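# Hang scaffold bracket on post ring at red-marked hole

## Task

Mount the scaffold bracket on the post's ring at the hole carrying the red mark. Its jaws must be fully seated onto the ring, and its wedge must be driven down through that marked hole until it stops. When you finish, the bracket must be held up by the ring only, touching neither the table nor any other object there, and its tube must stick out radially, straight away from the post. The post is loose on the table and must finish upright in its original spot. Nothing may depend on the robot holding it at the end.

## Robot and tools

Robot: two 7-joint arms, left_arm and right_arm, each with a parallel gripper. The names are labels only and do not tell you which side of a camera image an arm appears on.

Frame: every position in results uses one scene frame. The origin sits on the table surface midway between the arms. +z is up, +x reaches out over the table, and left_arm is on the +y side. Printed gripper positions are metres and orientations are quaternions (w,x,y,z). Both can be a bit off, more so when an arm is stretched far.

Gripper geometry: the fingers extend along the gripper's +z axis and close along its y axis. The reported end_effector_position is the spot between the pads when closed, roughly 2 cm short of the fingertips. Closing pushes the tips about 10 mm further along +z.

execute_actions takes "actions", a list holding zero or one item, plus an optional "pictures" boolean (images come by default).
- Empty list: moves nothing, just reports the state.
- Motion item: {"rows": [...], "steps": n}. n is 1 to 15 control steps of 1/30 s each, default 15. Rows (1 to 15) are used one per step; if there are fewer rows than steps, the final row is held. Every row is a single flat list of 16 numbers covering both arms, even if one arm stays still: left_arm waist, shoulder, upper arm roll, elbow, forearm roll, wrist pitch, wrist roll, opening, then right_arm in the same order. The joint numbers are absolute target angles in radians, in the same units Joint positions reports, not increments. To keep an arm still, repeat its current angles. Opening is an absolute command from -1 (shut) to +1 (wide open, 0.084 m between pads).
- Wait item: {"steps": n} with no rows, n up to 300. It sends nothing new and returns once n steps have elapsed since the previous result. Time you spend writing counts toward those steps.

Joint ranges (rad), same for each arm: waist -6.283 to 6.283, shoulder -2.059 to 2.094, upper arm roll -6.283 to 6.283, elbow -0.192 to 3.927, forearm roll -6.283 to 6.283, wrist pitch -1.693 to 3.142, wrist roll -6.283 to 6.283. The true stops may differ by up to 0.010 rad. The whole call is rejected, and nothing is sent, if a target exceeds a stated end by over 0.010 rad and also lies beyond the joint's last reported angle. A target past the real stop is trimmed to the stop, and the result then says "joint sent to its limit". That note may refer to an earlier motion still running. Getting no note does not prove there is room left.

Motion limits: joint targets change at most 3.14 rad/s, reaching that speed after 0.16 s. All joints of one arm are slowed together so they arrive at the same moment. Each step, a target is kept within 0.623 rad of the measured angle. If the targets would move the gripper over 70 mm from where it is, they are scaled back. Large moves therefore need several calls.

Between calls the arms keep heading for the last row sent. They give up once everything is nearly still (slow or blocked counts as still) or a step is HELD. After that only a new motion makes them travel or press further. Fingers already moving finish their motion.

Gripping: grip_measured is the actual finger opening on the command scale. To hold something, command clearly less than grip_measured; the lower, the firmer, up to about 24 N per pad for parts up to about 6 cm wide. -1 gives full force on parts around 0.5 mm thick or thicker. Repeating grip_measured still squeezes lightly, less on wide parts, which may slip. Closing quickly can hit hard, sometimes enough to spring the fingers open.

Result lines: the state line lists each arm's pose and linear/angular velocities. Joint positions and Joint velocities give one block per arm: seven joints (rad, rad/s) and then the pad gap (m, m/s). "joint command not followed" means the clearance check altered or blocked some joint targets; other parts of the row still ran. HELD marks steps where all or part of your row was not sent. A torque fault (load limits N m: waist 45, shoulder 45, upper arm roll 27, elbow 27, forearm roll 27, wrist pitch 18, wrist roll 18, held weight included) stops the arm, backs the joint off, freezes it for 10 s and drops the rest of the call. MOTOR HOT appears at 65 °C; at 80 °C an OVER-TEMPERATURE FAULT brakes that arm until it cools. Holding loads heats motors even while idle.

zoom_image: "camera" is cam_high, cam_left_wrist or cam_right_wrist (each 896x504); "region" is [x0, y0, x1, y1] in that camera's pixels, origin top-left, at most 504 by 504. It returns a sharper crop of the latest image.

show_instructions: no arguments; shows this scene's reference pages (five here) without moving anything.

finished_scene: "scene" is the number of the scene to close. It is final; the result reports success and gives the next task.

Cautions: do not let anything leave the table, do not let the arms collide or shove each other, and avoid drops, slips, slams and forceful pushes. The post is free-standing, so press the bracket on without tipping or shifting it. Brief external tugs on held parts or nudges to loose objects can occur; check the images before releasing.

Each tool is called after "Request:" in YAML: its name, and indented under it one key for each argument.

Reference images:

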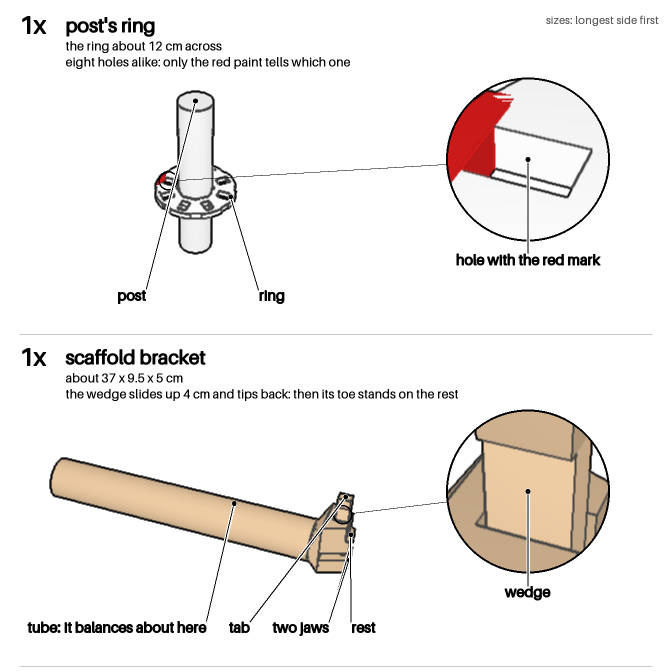

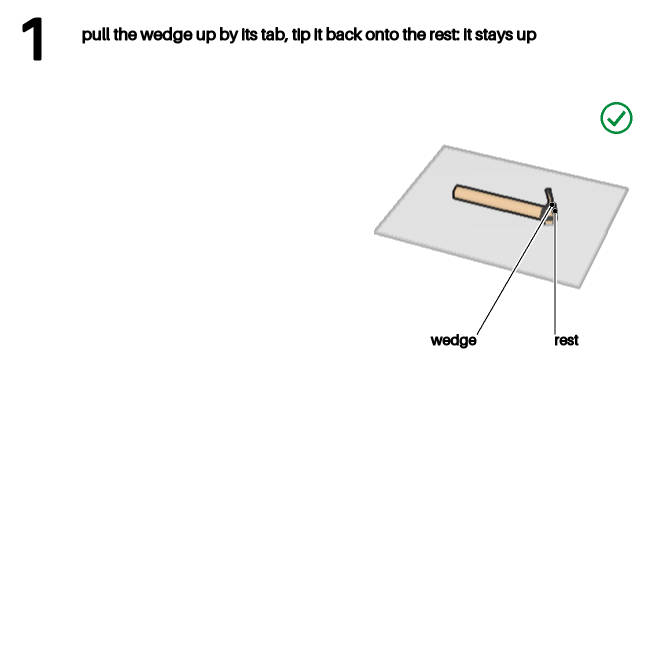

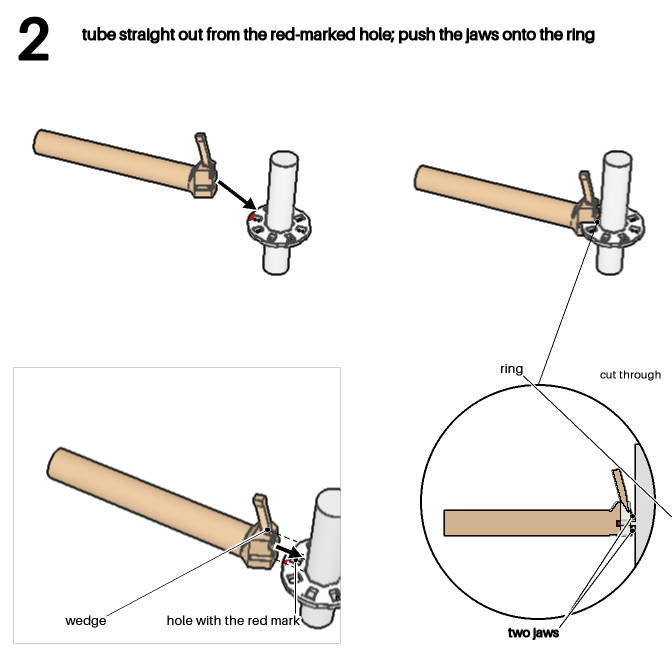

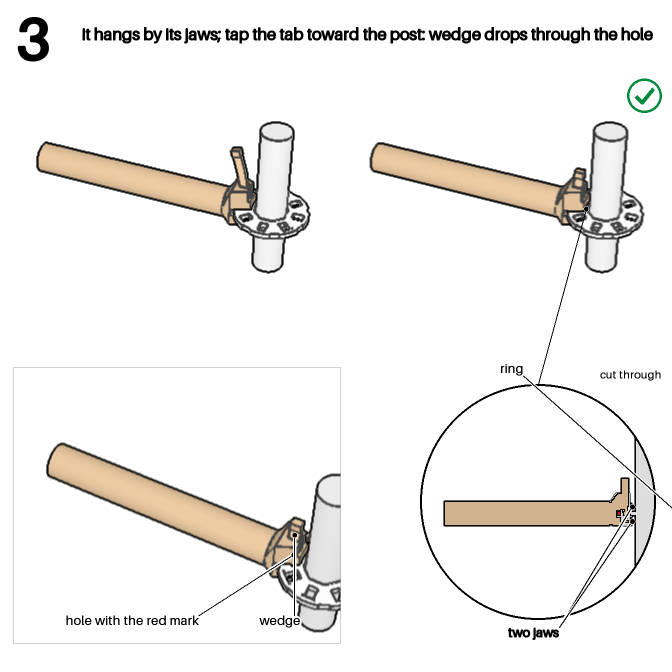

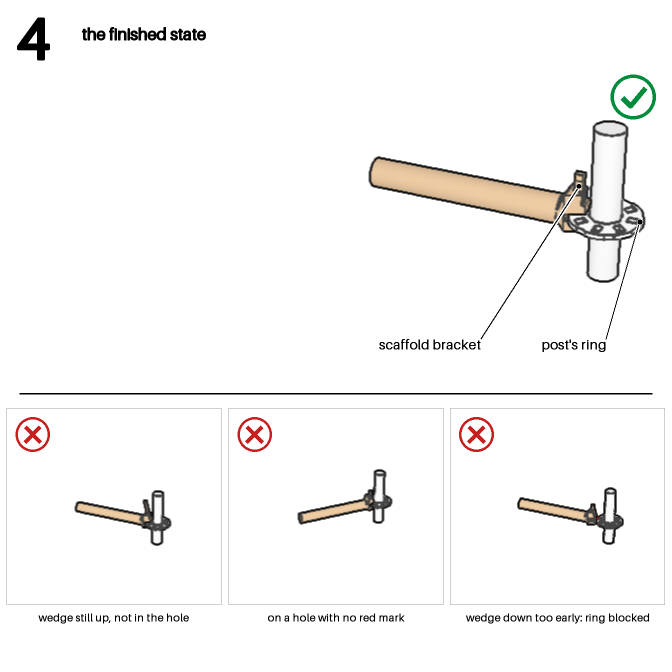

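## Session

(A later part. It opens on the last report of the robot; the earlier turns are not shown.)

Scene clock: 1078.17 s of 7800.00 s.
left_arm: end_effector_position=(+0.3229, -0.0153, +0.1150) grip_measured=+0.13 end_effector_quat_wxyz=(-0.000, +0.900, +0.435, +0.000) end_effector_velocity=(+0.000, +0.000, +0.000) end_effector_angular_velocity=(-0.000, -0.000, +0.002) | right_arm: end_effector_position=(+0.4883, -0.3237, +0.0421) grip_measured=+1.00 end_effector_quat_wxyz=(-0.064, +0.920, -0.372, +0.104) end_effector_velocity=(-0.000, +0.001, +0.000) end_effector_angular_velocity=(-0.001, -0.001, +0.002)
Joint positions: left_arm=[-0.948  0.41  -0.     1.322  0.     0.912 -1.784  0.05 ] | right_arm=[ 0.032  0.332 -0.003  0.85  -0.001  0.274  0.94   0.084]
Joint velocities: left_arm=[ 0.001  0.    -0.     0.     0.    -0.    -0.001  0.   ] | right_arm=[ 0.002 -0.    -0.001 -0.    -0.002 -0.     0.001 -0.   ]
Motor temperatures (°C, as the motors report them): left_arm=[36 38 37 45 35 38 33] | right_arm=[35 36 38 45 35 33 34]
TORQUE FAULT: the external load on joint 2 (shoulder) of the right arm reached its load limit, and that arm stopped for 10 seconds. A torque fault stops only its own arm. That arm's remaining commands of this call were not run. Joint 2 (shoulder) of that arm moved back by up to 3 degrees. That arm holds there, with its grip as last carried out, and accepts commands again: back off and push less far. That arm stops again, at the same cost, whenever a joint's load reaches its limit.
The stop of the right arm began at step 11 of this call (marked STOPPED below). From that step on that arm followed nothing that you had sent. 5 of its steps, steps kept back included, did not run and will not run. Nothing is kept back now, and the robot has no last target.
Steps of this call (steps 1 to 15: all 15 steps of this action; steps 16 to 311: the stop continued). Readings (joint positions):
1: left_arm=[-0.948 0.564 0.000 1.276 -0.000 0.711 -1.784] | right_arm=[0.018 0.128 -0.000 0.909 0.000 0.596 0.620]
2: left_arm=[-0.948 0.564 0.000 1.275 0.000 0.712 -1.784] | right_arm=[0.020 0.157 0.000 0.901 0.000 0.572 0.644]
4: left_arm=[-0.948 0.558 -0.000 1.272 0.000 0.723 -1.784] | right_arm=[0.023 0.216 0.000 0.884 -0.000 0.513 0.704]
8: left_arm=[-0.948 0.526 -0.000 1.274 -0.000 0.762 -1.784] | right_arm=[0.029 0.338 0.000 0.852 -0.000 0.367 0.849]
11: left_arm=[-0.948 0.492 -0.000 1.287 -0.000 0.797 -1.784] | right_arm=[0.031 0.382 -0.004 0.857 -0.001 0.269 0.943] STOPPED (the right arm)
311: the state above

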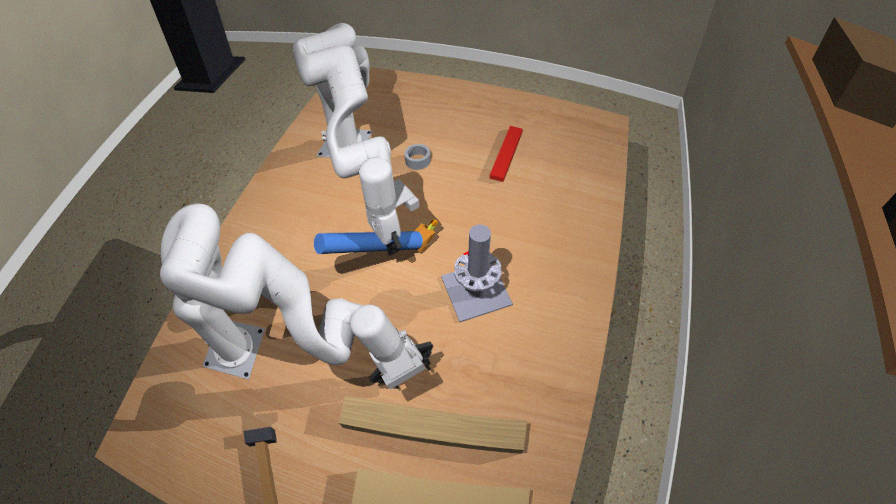

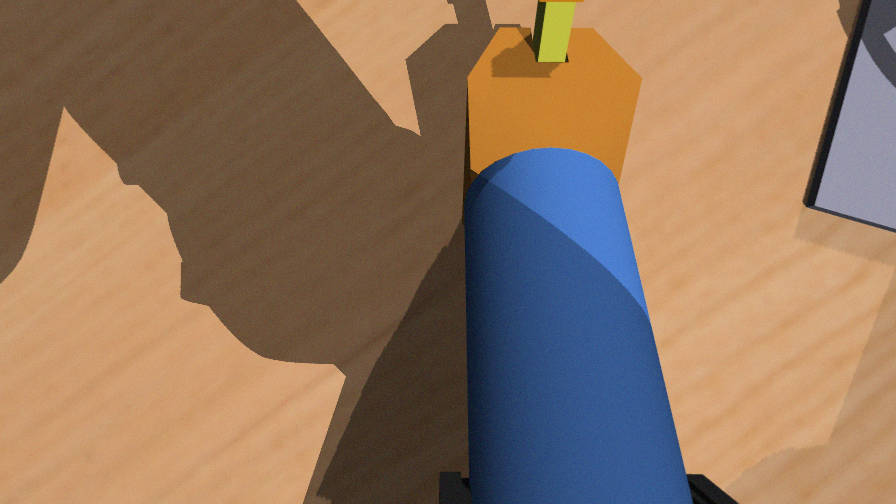

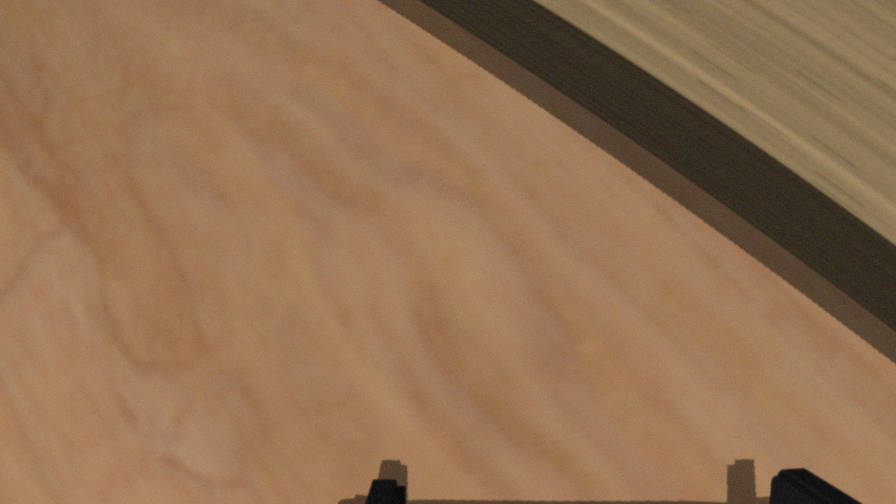

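Request:
execute_actions:
  actions:
    - {"rows": [[-0.948,0.421,0,1.3157,0,0.8947,-1.7843,-1, 0.032,0.30,0,0.85,0,0.274,0.94,1],[-0.948,0.4323,0,1.3091,0,0.8768,-1.7843,-1, 0.032,0.27,0,0.85,0,0.274,0.94,1],[-0.948,0.443,0,1.3043,0,0.8613,-1.7843,-1, 0.032,0.24,0,0.85,0,0.274,0.94,1],[-0.948,0.454,0,1.2998,0,0.8458,-1.7843,-1, 0.032,0.21,0,0.85,0,0.274,0.94,1],[-0.948,0.465,0,1.2955,0,0.8305,-1.7843,-1, 0.032,0.18,0,0.85,0,0.274,0.94,1],[-0.948,0.4765,0,1.2914,0,0.8149,-1.7843,-1, 0.032,0.15,0,0.85,0,0.274,0.94,1],[-0.948,0.488,0,1.2876,0,0.7996,-1.7843,-1, 0.032,0.12,0,0.85,0,0.274,0.94,1],[-0.948,0.4995,0,1.2843,0,0.7848,-1.7843,-1, 0.032,0.1,0,0.85,0,0.274,0.94,1],[-0.948,0.51,0,1.282,0,0.772,-1.7843,-1, 0.032,0.1,0,0.85,0,0.274,0.94,1],[-0.948,0.52,0,1.2802,0,0.7602,-1.7843,-1, 0.032,0.1,0,0.85,0,0.274,0.94,1]], "steps": 15}

Scene clock: 1092.27 s of 7800.00 s.
left_arm: end_effector_position=(+0.3219, -0.0120, +0.0478) grip_measured=+0.13 end_effector_quat_wxyz=(-0.005, +0.900, +0.436, -0.001) end_effector_velocity=(+0.010, -0.019, -0.002) end_effector_angular_velocity=(-0.056, -0.038, +0.007) | right_arm: end_effector_position=(+0.5248, -0.3154, +0.1637) grip_measured=+1.00 end_effector_quat_wxyz=(-0.123, +0.902, -0.363, +0.198) end_effector_velocity=(-0.018, -0.001, -0.010) end_effector_angular_velocity=(-0.005, +0.034, +0.003)
Joint positions: left_arm=[-0.947  0.519  0.001  1.277  0.     0.768 -1.784  0.05 ] | right_arm=[ 0.032  0.106 -0.     0.85  -0.     0.274  0.94   0.084]
Joint velocities: left_arm=[-0.001  0.025 -0.004  0.017 -0.005 -0.076 -0.009  0.   ] | right_arm=[ 0.001 -0.026  0.003 -0.046 -0.001  0.014  0.002 -0.   ]
Motor temperatures (°C, as the motors report them): left_arm=[36 38 37 46 35 38 33] | right_arm=[35 37 38 44 35 33 34]
Steps of this call (steps 1 to 90: nothing new was sent; then 10.60 s passed at rest; steps 91 to 105: all 15 steps of this action). Readings (joint positions):
91: left_arm=[-0.948 0.410 0.000 1.322 -0.000 0.912 -1.784] | right_arm=[0.032 0.332 -0.003 0.850 -0.001 0.274 0.940]
92: left_arm=[-0.948 0.412 -0.000 1.322 -0.000 0.909 -1.784] | right_arm=[0.032 0.329 -0.003 0.849 -0.001 0.274 0.940]
94: left_arm=[-0.948 0.420 -0.001 1.318 -0.000 0.889 -1.785] | right_arm=[0.032 0.302 -0.001 0.846 -0.000 0.275 0.940]
98: left_arm=[-0.949 0.460 -0.002 1.300 0.000 0.834 -1.784] | right_arm=[0.032 0.196 -0.000 0.852 -0.000 0.274 0.940]
105: the state above

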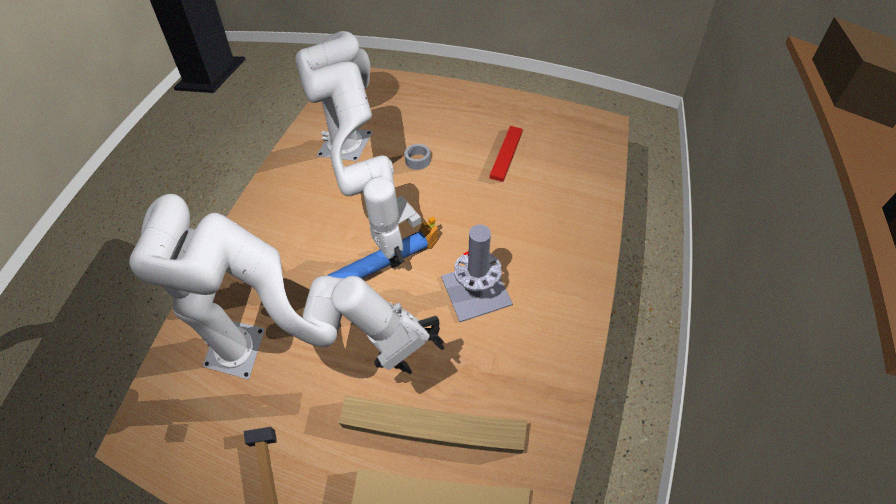

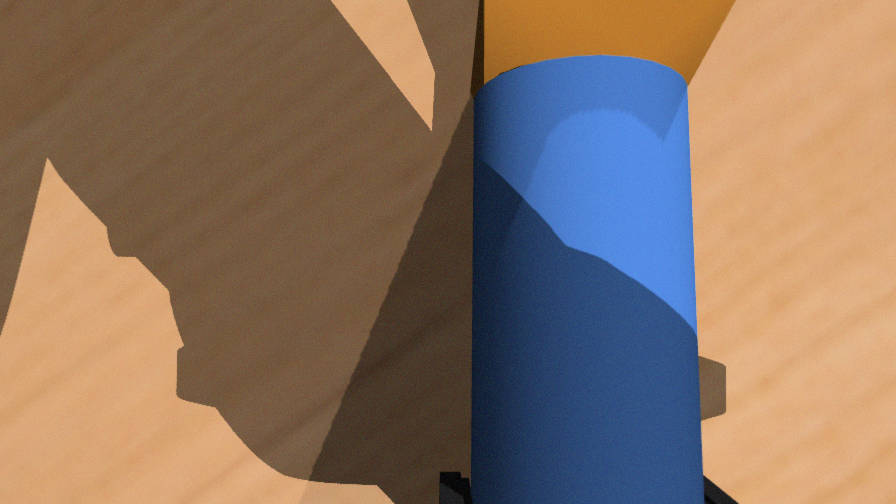

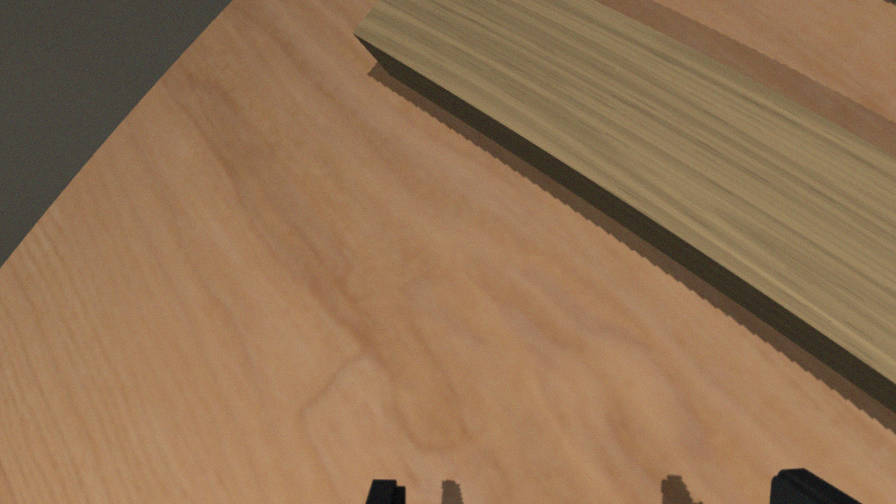

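Request:
execute_actions:
  actions:
    - {"rows": [[-0.948,0.525,0,1.2794,0,0.7544,-1.7843,-1, 0.032,0.1,0,0.85,0,0.274,0.94,1],[-0.948,0.531,0,1.2785,0,0.7475,-1.7843,-1, 0.032,0.1,0,0.85,0,0.274,0.94,1],[-0.948,0.536,0,1.2779,0,0.7419,-1.7843,-1, 0.032,0.1,0,0.85,0,0.274,0.94,1],[-0.948,0.541,0,1.2773,0,0.7363,-1.7843,-1, 0.032,0.1,0,0.85,0,0.274,0.94,1],[-0.948,0.546,0,1.2768,0,0.7308,-1.7843,-1, 0.032,0.1,0,0.85,0,0.274,0.94,1],[-0.948,0.551,0,1.2763,0,0.7253,-1.7843,-1, 0.032,0.1,0,0.85,0,0.274,0.94,1]], "steps": 15}

Request:
zoom_image:
  camera: "cam_high"
  region: [320, 180, 520, 320]

Scene clock: 1101.23 s of 7800.00 s.
left_arm: end_effector_position=(+0.3231, -0.0149, +0.0329) grip_measured=+0.13 end_effector_quat_wxyz=(-0.000, +0.900, +0.436, -0.000) end_effector_velocity=(+0.004, -0.002, +0.002) end_effector_angular_velocity=(-0.007, -0.008, +0.002) | right_arm: end_effector_position=(+0.5253, -0.3152, +0.1668) grip_measured=+1.00 end_effector_quat_wxyz=(-0.125, +0.901, -0.363, +0.200) end_effector_velocity=(-0.000, +0.000, -0.000) end_effector_angular_velocity=(-0.000, +0.001, +0.000)
Joint positions: left_arm=[-0.948  0.551  0.     1.276 -0.     0.726 -1.785  0.05 ] | right_arm=[ 0.032  0.1    0.     0.85  -0.     0.274  0.94   0.084]
Joint velocities: left_arm=[ 0.001  0.001  0.002  0.004  0.001 -0.007 -0.    -0.   ] | right_arm=[ 0.001  0.001  0.    -0.    -0.001 -0.     0.001 -0.   ]
Motor temperatures (°C, as the motors report them): left_arm=[36 38 37 46 35 38 33] | right_arm=[35 37 38 44 35 33 34]
Steps of this call (steps 1 to 15: the robot went on to your last target; steps 16 to 90: nothing new was sent; then 5.47 s passed at rest; steps 91 to 105: all 15 steps of this action). Readings (joint positions):
91: left_arm=[-0.948 0.520 0.000 1.280 0.000 0.760 -1.784] | right_arm=[0.032 0.100 0.000 0.850 -0.000 0.274 0.940]
92: left_arm=[-0.948 0.521 0.000 1.280 -0.000 0.759 -1.784] | right_arm=[0.032 0.100 -0.000 0.850 0.000 0.274 0.940]
94: left_arm=[-0.948 0.527 -0.000 1.280 -0.000 0.751 -1.785] | right_arm=[0.032 0.100 -0.000 0.850 -0.000 0.274 0.940]
98: left_arm=[-0.949 0.545 -0.001 1.277 0.000 0.732 -1.784] | right_arm=[0.032 0.100 0.000 0.850 -0.000 0.274 0.940]
105: the state above

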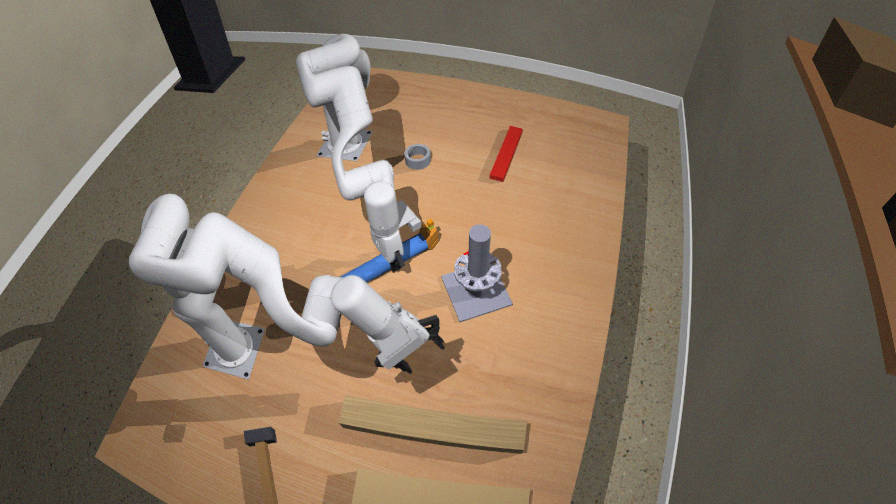

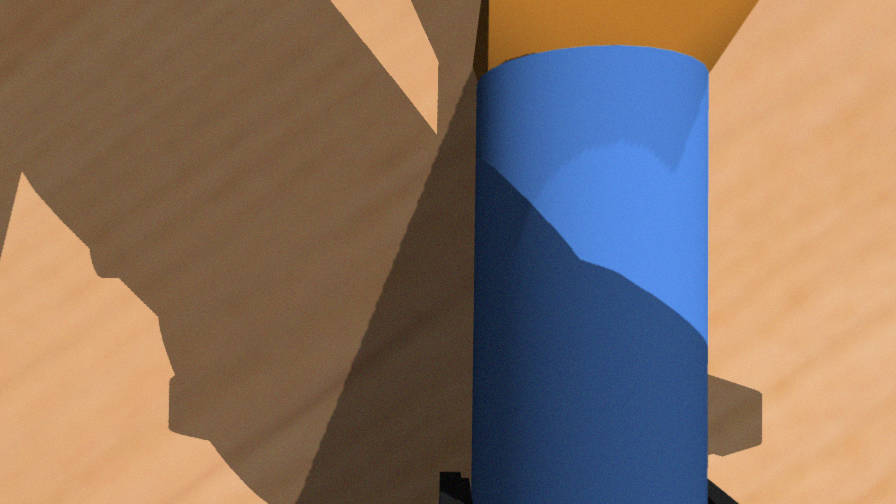

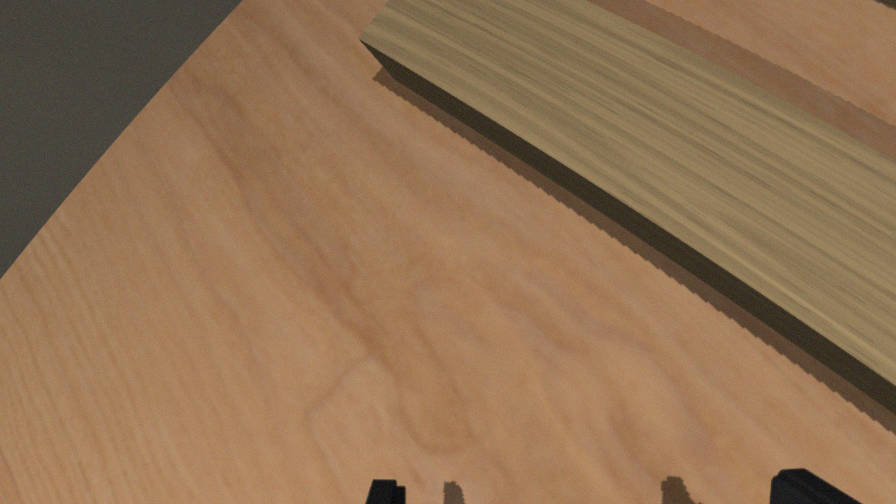

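Region (320, 180, 520, 320) of cam_high's 896x504 image, scaled by 2.520, with more detail than that image has; it fills the top 353 rows of this view, and the rest is white.

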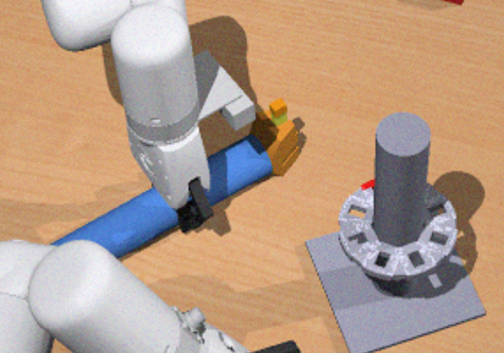

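Request:
execute_actions:
  actions:
    - {"rows": [[-0.948,0.551,0,1.2763,0,0.7253,-1.7843,0.2, 0.032,0.1,0,0.85,0,0.274,0.94,1],[-0.948,0.551,0,1.2763,0,0.7253,-1.7843,0.4, 0.032,0.1,0,0.85,0,0.274,0.94,1],[-0.948,0.551,0,1.2763,0,0.7253,-1.7843,0.6, 0.032,0.1,0,0.85,0,0.274,0.94,1],[-0.948,0.551,0,1.2763,0,0.7253,-1.7843,0.6, 0.032,0.1,0,0.85,0,0.274,0.94,1],[-0.948,0.551,0,1.2763,0,0.7253,-1.7843,0.6, 0.032,0.1,0,0.85,0,0.274,0.94,1],[-0.939,0.5517,0,1.2715,0,0.7198,-1.7755,0.6, 0.032,0.1,0,0.85,0,0.274,0.94,1],[-0.930,0.5524,0,1.2667,0,0.7143,-1.7667,0.6, 0.032,0.1,0,0.85,0,0.274,0.94,1],[-0.9215,0.5531,0,1.2619,0,0.7088,-1.7579,0.6, 0.032,0.1,0,0.85,0,0.274,0.94,1],[-0.9128,0.5538,0,1.2571,0,0.7033,-1.7491,0.6, 0.032,0.1,0,0.85,0,0.274,0.94,1]], "steps": 15}
  pictures: false

Request:
execute_actions:
  actions:
    - {"rows": [[-0.9128,0.5538,0,1.2571,0,0.7033,-1.7491,0.5, 0.032,0.1,0,0.85,0,0.274,0.94,1],[-0.9128,0.5538,0,1.2571,0,0.7033,-1.7491,0.4, 0.032,0.1,0,0.85,0,0.274,0.94,1],[-0.9128,0.5538,0,1.2571,0,0.7033,-1.7491,0.3, 0.032,0.1,0,0.85,0,0.274,0.94,1],[-0.9128,0.5538,0,1.2571,0,0.7033,-1.7491,0.22, 0.032,0.1,0,0.85,0,0.274,0.94,1],[-0.9128,0.5538,0,1.2571,0,0.7033,-1.7491,0.16, 0.032,0.1,0,0.85,0,0.274,0.94,1],[-0.9128,0.5538,0,1.2571,0,0.7033,-1.7491,0.1, 0.032,0.1,0,0.85,0,0.274,0.94,1],[-0.9128,0.5538,0,1.2571,0,0.7033,-1.7491,0.0, 0.032,0.1,0,0.85,0,0.274,0.94,1],[-0.9128,0.5538,0,1.2571,0,0.7033,-1.7491,-0.3, 0.032,0.1,0,0.85,0,0.274,0.94,1],[-0.9128,0.5538,0,1.2571,0,0.7033,-1.7491,-1, 0.032,0.1,0,0.85,0,0.274,0.94,1]], "steps": 15}

Scene clock: 1170.27 s of 7800.00 s.
left_arm: end_effector_position=(+0.3362, +0.0010, +0.0263) grip_measured=+0.59 end_effector_quat_wxyz=(-0.000, +0.900, +0.437, +0.001) end_effector_velocity=(-0.010, -0.014, +0.002) end_effector_angular_velocity=(-0.024, +0.001, -0.047) | right_arm: end_effector_position=(+0.5253, -0.3152, +0.1668) grip_measured=+1.00 end_effector_quat_wxyz=(-0.125, +0.901, -0.363, +0.200) end_effector_velocity=(-0.000, +0.001, +0.001) end_effector_angular_velocity=(+0.000, -0.001, +0.002)
Joint positions: left_arm=[-0.913  0.554  0.002  1.258 -0.     0.705 -1.751  0.069] | right_arm=[ 0.032  0.1   -0.     0.85  -0.     0.274  0.94   0.084]
Joint velocities: left_arm=[ 0.005 -0.003 -0.032 -0.003 -0.    -0.018  0.025  0.   ] | right_arm=[ 0.001 -0.001  0.001 -0.     0.    -0.    -0.001 -0.   ]
Motor temperatures (°C, as the motors report them): left_arm=[36 39 37 46 35 39 33] | right_arm=[35 37 38 45 35 33 34]
Steps of this call (steps 1 to 15: the robot went on to your last target; steps 16 to 90: nothing new was sent; then 65.53 s passed at rest; steps 91 to 105: all 15 steps of this action). Readings (joint positions):
91: left_arm=[-0.948 0.551 0.000 1.276 0.000 0.725 -1.784] | right_arm=[0.032 0.100 -0.000 0.850 -0.000 0.274 0.940]
92: left_arm=[-0.948 0.551 -0.000 1.277 -0.000 0.725 -1.784] | right_arm=[0.032 0.100 0.000 0.850 -0.000 0.274 0.940]
94: left_arm=[-0.948 0.548 -0.001 1.281 -0.000 0.724 -1.784] | right_arm=[0.032 0.100 -0.000 0.850 -0.000 0.274 0.940]
98: left_arm=[-0.943 0.549 -0.002 1.276 -0.000 0.720 -1.777] | right_arm=[0.032 0.100 0.000 0.850 -0.000 0.274 0.940]
105: the state above

Scene clock: 1170.77 s of 7800.00 s.
left_arm: end_effector_position=(+0.3345, -0.0000, +0.0262) grip_measured=+0.13 end_effector_quat_wxyz=(-0.000, +0.901, +0.435, -0.000) end_effector_velocity=(+0.001, +0.000, +0.000) end_effector_angular_velocity=(-0.000, -0.001, +0.002) | right_arm: end_effector_position=(+0.5253, -0.3152, +0.1668) grip_measured=+1.00 end_effector_quat_wxyz=(-0.125, +0.901, -0.363, +0.200) end_effector_velocity=(+0.000, -0.000, -0.000) end_effector_angular_velocity=(+0.000, +0.000, -0.001)
Joint positions: left_arm=[-0.913  0.553 -0.001  1.257 -0.     0.704 -1.749  0.05 ] | right_arm=[ 0.032  0.1   -0.     0.85  -0.     0.274  0.94   0.084]
Joint velocities: left_arm=[ 0.001  0.001  0.001  0.001 -0.    -0.001 -0.     0.   ] | right_arm=[-0.001  0.     0.     0.    -0.    -0.     0.001  0.   ]
Motor temperatures (°C, as the motors report them): left_arm=[36 39 37 46 35 39 33] | right_arm=[35 37 38 45 35 33 34]
Steps of this call (steps 1 to 15: all 15 steps of this action). Readings (joint positions):
1: left_arm=[-0.913 0.553 0.001 1.258 -0.000 0.704 -1.751] | right_arm=[0.032 0.100 -0.000 0.850 -0.000 0.274 0.940]
2: left_arm=[-0.914 0.553 -0.000 1.258 -0.000 0.704 -1.750] | right_arm=[0.032 0.100 -0.000 0.850 0.000 0.274 0.940]
4: left_arm=[-0.914 0.553 -0.001 1.258 -0.000 0.704 -1.750] | right_arm=[0.032 0.100 -0.000 0.850 -0.000 0.274 0.940]
8: left_arm=[-0.914 0.553 -0.001 1.257 -0.000 0.705 -1.749] | right_arm=[0.032 0.100 -0.000 0.850 -0.000 0.274 0.940]
15: the state above

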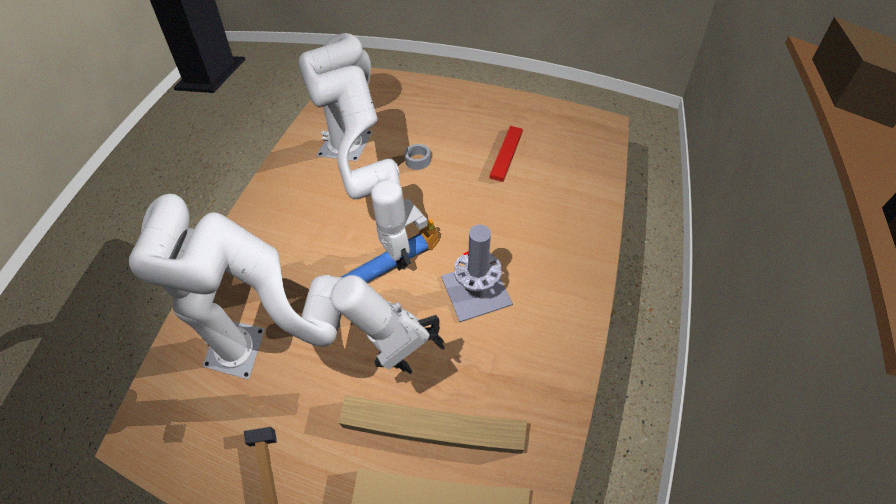

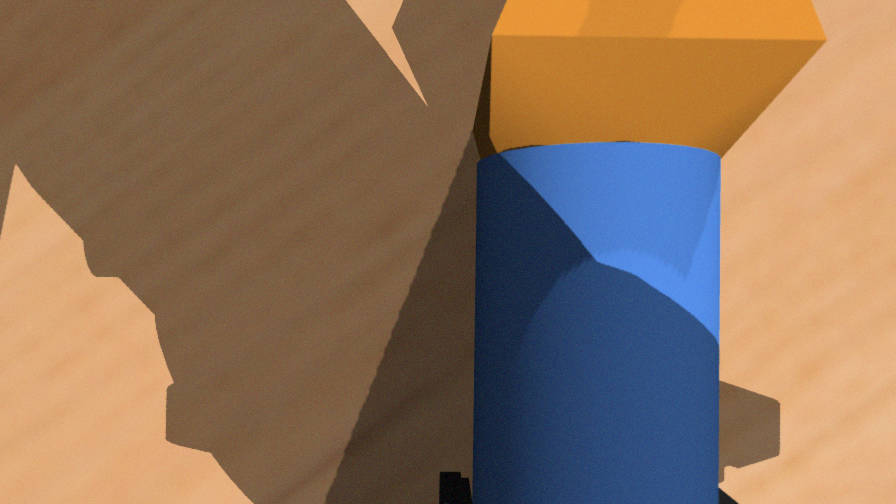

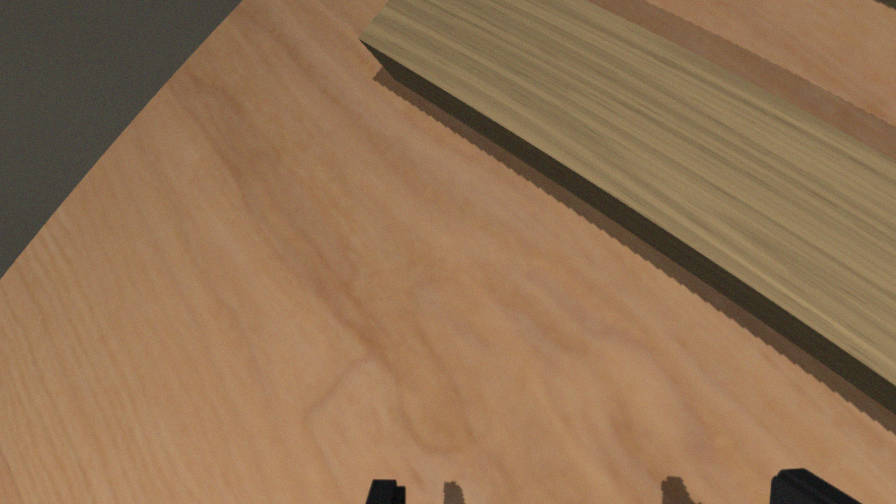

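Request:
execute_actions:
  actions:
    - {"rows": [[-0.9128,0.5515,0,1.2573,0,0.7058,-1.7491,-1, 0.032,0.1,0,0.85,0,0.274,0.94,1],[-0.9128,0.548,0,1.2575,0,0.7095,-1.7491,-1, 0.032,0.1,0,0.85,0,0.274,0.94,1],[-0.9128,0.544,0,1.2578,0,0.7138,-1.7491,-1, 0.032,0.1,0,0.85,0,0.274,0.94,1],[-0.9128,0.5395,0,1.2582,0,0.7187,-1.7491,-1, 0.032,0.1,0,0.85,0,0.274,0.94,1],[-0.9128,0.535,0,1.2586,0,0.7236,-1.7491,-1, 0.032,0.1,0,0.85,0,0.274,0.94,1],[-0.9128,0.53,0,1.2591,0,0.7291,-1.7491,-1, 0.032,0.1,0,0.85,0,0.274,0.94,1],[-0.9128,0.525,0,1.2597,0,0.7347,-1.7491,-1, 0.032,0.1,0,0.85,0,0.274,0.94,1],[-0.9128,0.5203,0,1.2603,0,0.74,-1.7491,-1, 0.032,0.1,0,0.85,0,0.274,0.94,1],[-0.9128,0.515,0,1.2611,0,0.7461,-1.7491,-1, 0.032,0.1,0,0.85,0,0.274,0.94,1],[-0.9128,0.51,0,1.2619,0,0.7519,-1.7491,-1, 0.032,0.1,0,0.85,0,0.274,0.94,1],[-0.9128,0.505,0,1.2628,0,0.7578,-1.7491,-1, 0.032,0.1,0,0.85,0,0.274,0.94,1],[-0.9128,0.5,0,1.2637,0,0.7637,-1.7491,-1, 0.032,0.1,0,0.85,0,0.274,0.94,1],[-0.9128,0.495,0,1.2647,0,0.7697,-1.7491,-1, 0.032,0.1,0,0.85,0,0.274,0.94,1],[-0.9128,0.491,0,1.2656,0,0.7746,-1.7491,-1, 0.032,0.1,0,0.85,0,0.274,0.94,1],[-0.9128,0.4888,0,1.2661,0,0.7773,-1.7491,-1, 0.032,0.1,0,0.85,0,0.274,0.94,1]], "steps": 15}
  pictures: false

Request:
execute_actions:
  actions:
    - {"steps": 60}

Scene clock: 1186.23 s of 7800.00 s.
left_arm: end_effector_position=(+0.3354, +0.0003, +0.0531) grip_measured=+0.13 end_effector_quat_wxyz=(+0.000, +0.900, +0.435, +0.000) end_effector_velocity=(+0.004, -0.008, +0.083) end_effector_angular_velocity=(-0.022, -0.017, -0.003) | right_arm: end_effector_position=(+0.5253, -0.3152, +0.1668) grip_measured=+1.00 end_effector_quat_wxyz=(-0.125, +0.901, -0.363, +0.200) end_effector_velocity=(-0.000, +0.000, -0.001) end_effector_angular_velocity=(-0.001, +0.001, +0.001)
Joint positions: left_arm=[-0.913  0.501 -0.     1.264  0.     0.762 -1.749  0.05 ] | right_arm=[ 0.032  0.1   -0.     0.85   0.     0.274  0.94   0.084]
Joint velocities: left_arm=[-0.001 -0.146 -0.003  0.036 -0.001  0.154  0.    -0.   ] | right_arm=[ 0.     0.001 -0.    -0.    -0.     0.    -0.001 -0.   ]
Motor temperatures (°C, as the motors report them): left_arm=[36 38 37 44 35 38 33] | right_arm=[35 37 38 45 35 33 34]
Steps of this call (steps 1 to 15: the robot went on to your last target; steps 16 to 90: nothing new was sent; then 11.97 s passed at rest; steps 91 to 105: all 15 steps of this action). Readings (joint positions):
91: left_arm=[-0.913 0.554 0.000 1.257 0.000 0.703 -1.749] | right_arm=[0.032 0.100 -0.000 0.850 0.000 0.274 0.940]
92: left_arm=[-0.913 0.553 0.000 1.257 0.000 0.704 -1.749] | right_arm=[0.032 0.100 0.000 0.850 -0.000 0.274 0.940]
94: left_arm=[-0.912 0.551 0.001 1.256 0.000 0.708 -1.749] | right_arm=[0.032 0.100 0.000 0.850 -0.000 0.274 0.940]
98: left_arm=[-0.911 0.540 0.003 1.251 0.000 0.727 -1.749] | right_arm=[0.032 0.100 -0.000 0.850 -0.000 0.274 0.940]
105: the state above

Scene clock: 1188.23 s of 7800.00 s.
left_arm: end_effector_position=(+0.3353, +0.0004, +0.0598) grip_measured=+0.13 end_effector_quat_wxyz=(+0.000, +0.900, +0.435, -0.000) end_effector_velocity=(-0.001, -0.000, -0.000) end_effector_angular_velocity=(+0.000, +0.001, +0.000) | right_arm: end_effector_position=(+0.5253, -0.3152, +0.1668) grip_measured=+1.00 end_effector_quat_wxyz=(-0.125, +0.901, -0.363, +0.200) end_effector_velocity=(+0.000, +0.000, +0.001) end_effector_angular_velocity=(-0.000, -0.001, +0.001)
Joint positions: left_arm=[-0.913  0.489 -0.     1.266 -0.     0.777 -1.749  0.05 ] | right_arm=[0.032 0.1   0.    0.85  0.    0.274 0.94  0.084]
Joint velocities: left_arm=[-0.    -0.    -0.001 -0.001  0.    -0.    -0.001  0.   ] | right_arm=[ 0.001 -0.001 -0.     0.    -0.001 -0.     0.001 -0.   ]
Motor temperatures (°C, as the motors report them): left_arm=[36 38 37 44 35 38 33] | right_arm=[35 37 38 45 35 33 34]
Steps of this call (steps 1 to 30: the robot went on to your last target; steps 31 to 60: nothing new was sent). Readings (joint positions):
1: left_arm=[-0.913 0.497 -0.000 1.265 0.000 0.767 -1.749] | right_arm=[0.032 0.100 -0.000 0.850 0.000 0.274 0.940]
2: left_arm=[-0.913 0.494 -0.000 1.266 0.000 0.770 -1.749] | right_arm=[0.032 0.100 -0.000 0.850 0.000 0.274 0.940]
4: left_arm=[-0.913 0.491 0.000 1.266 0.000 0.774 -1.749] | right_arm=[0.032 0.100 0.000 0.850 0.000 0.274 0.940]
8: left_arm=[-0.913 0.490 0.000 1.265 -0.000 0.777 -1.749] | right_arm=[0.032 0.100 -0.000 0.850 0.000 0.274 0.940]
60: the state above
All arms were judged still, so your last target was given up. Only a new action makes them travel on or press farther. Fingers that are still opening or closing keep moving.

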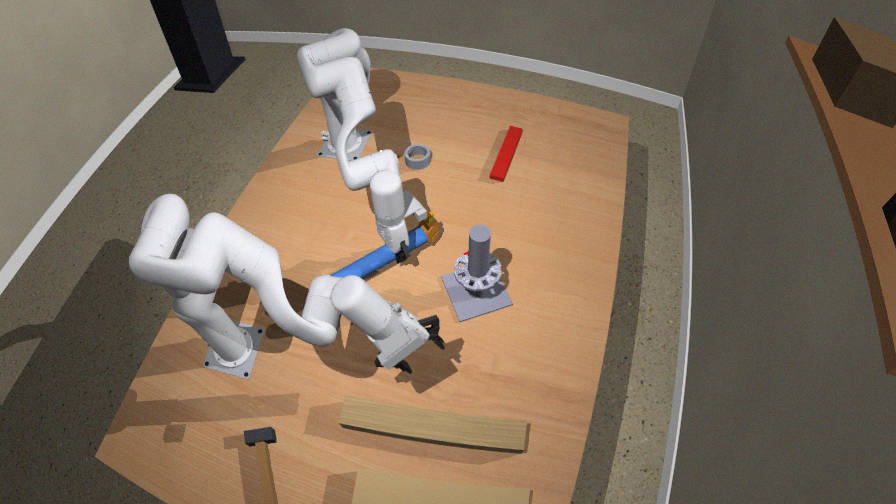

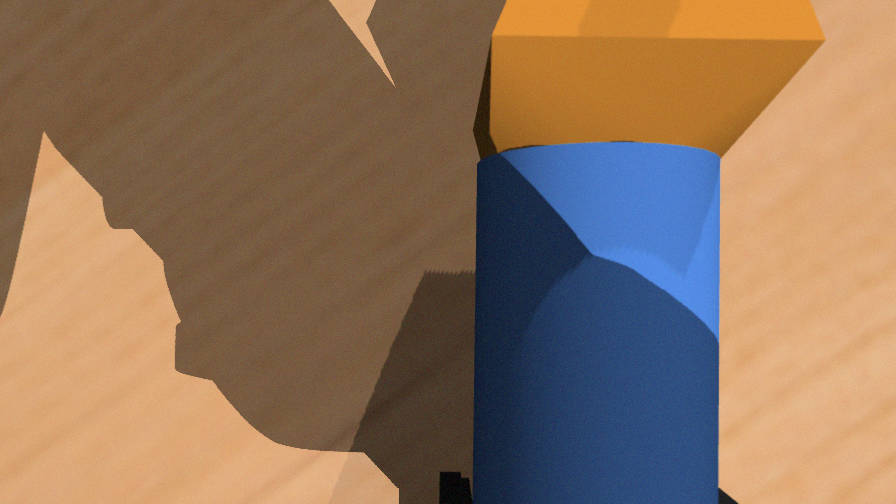

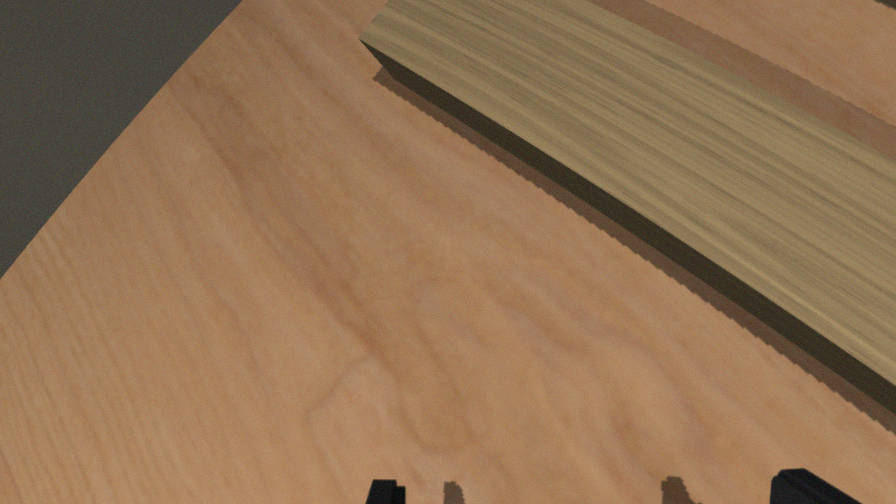

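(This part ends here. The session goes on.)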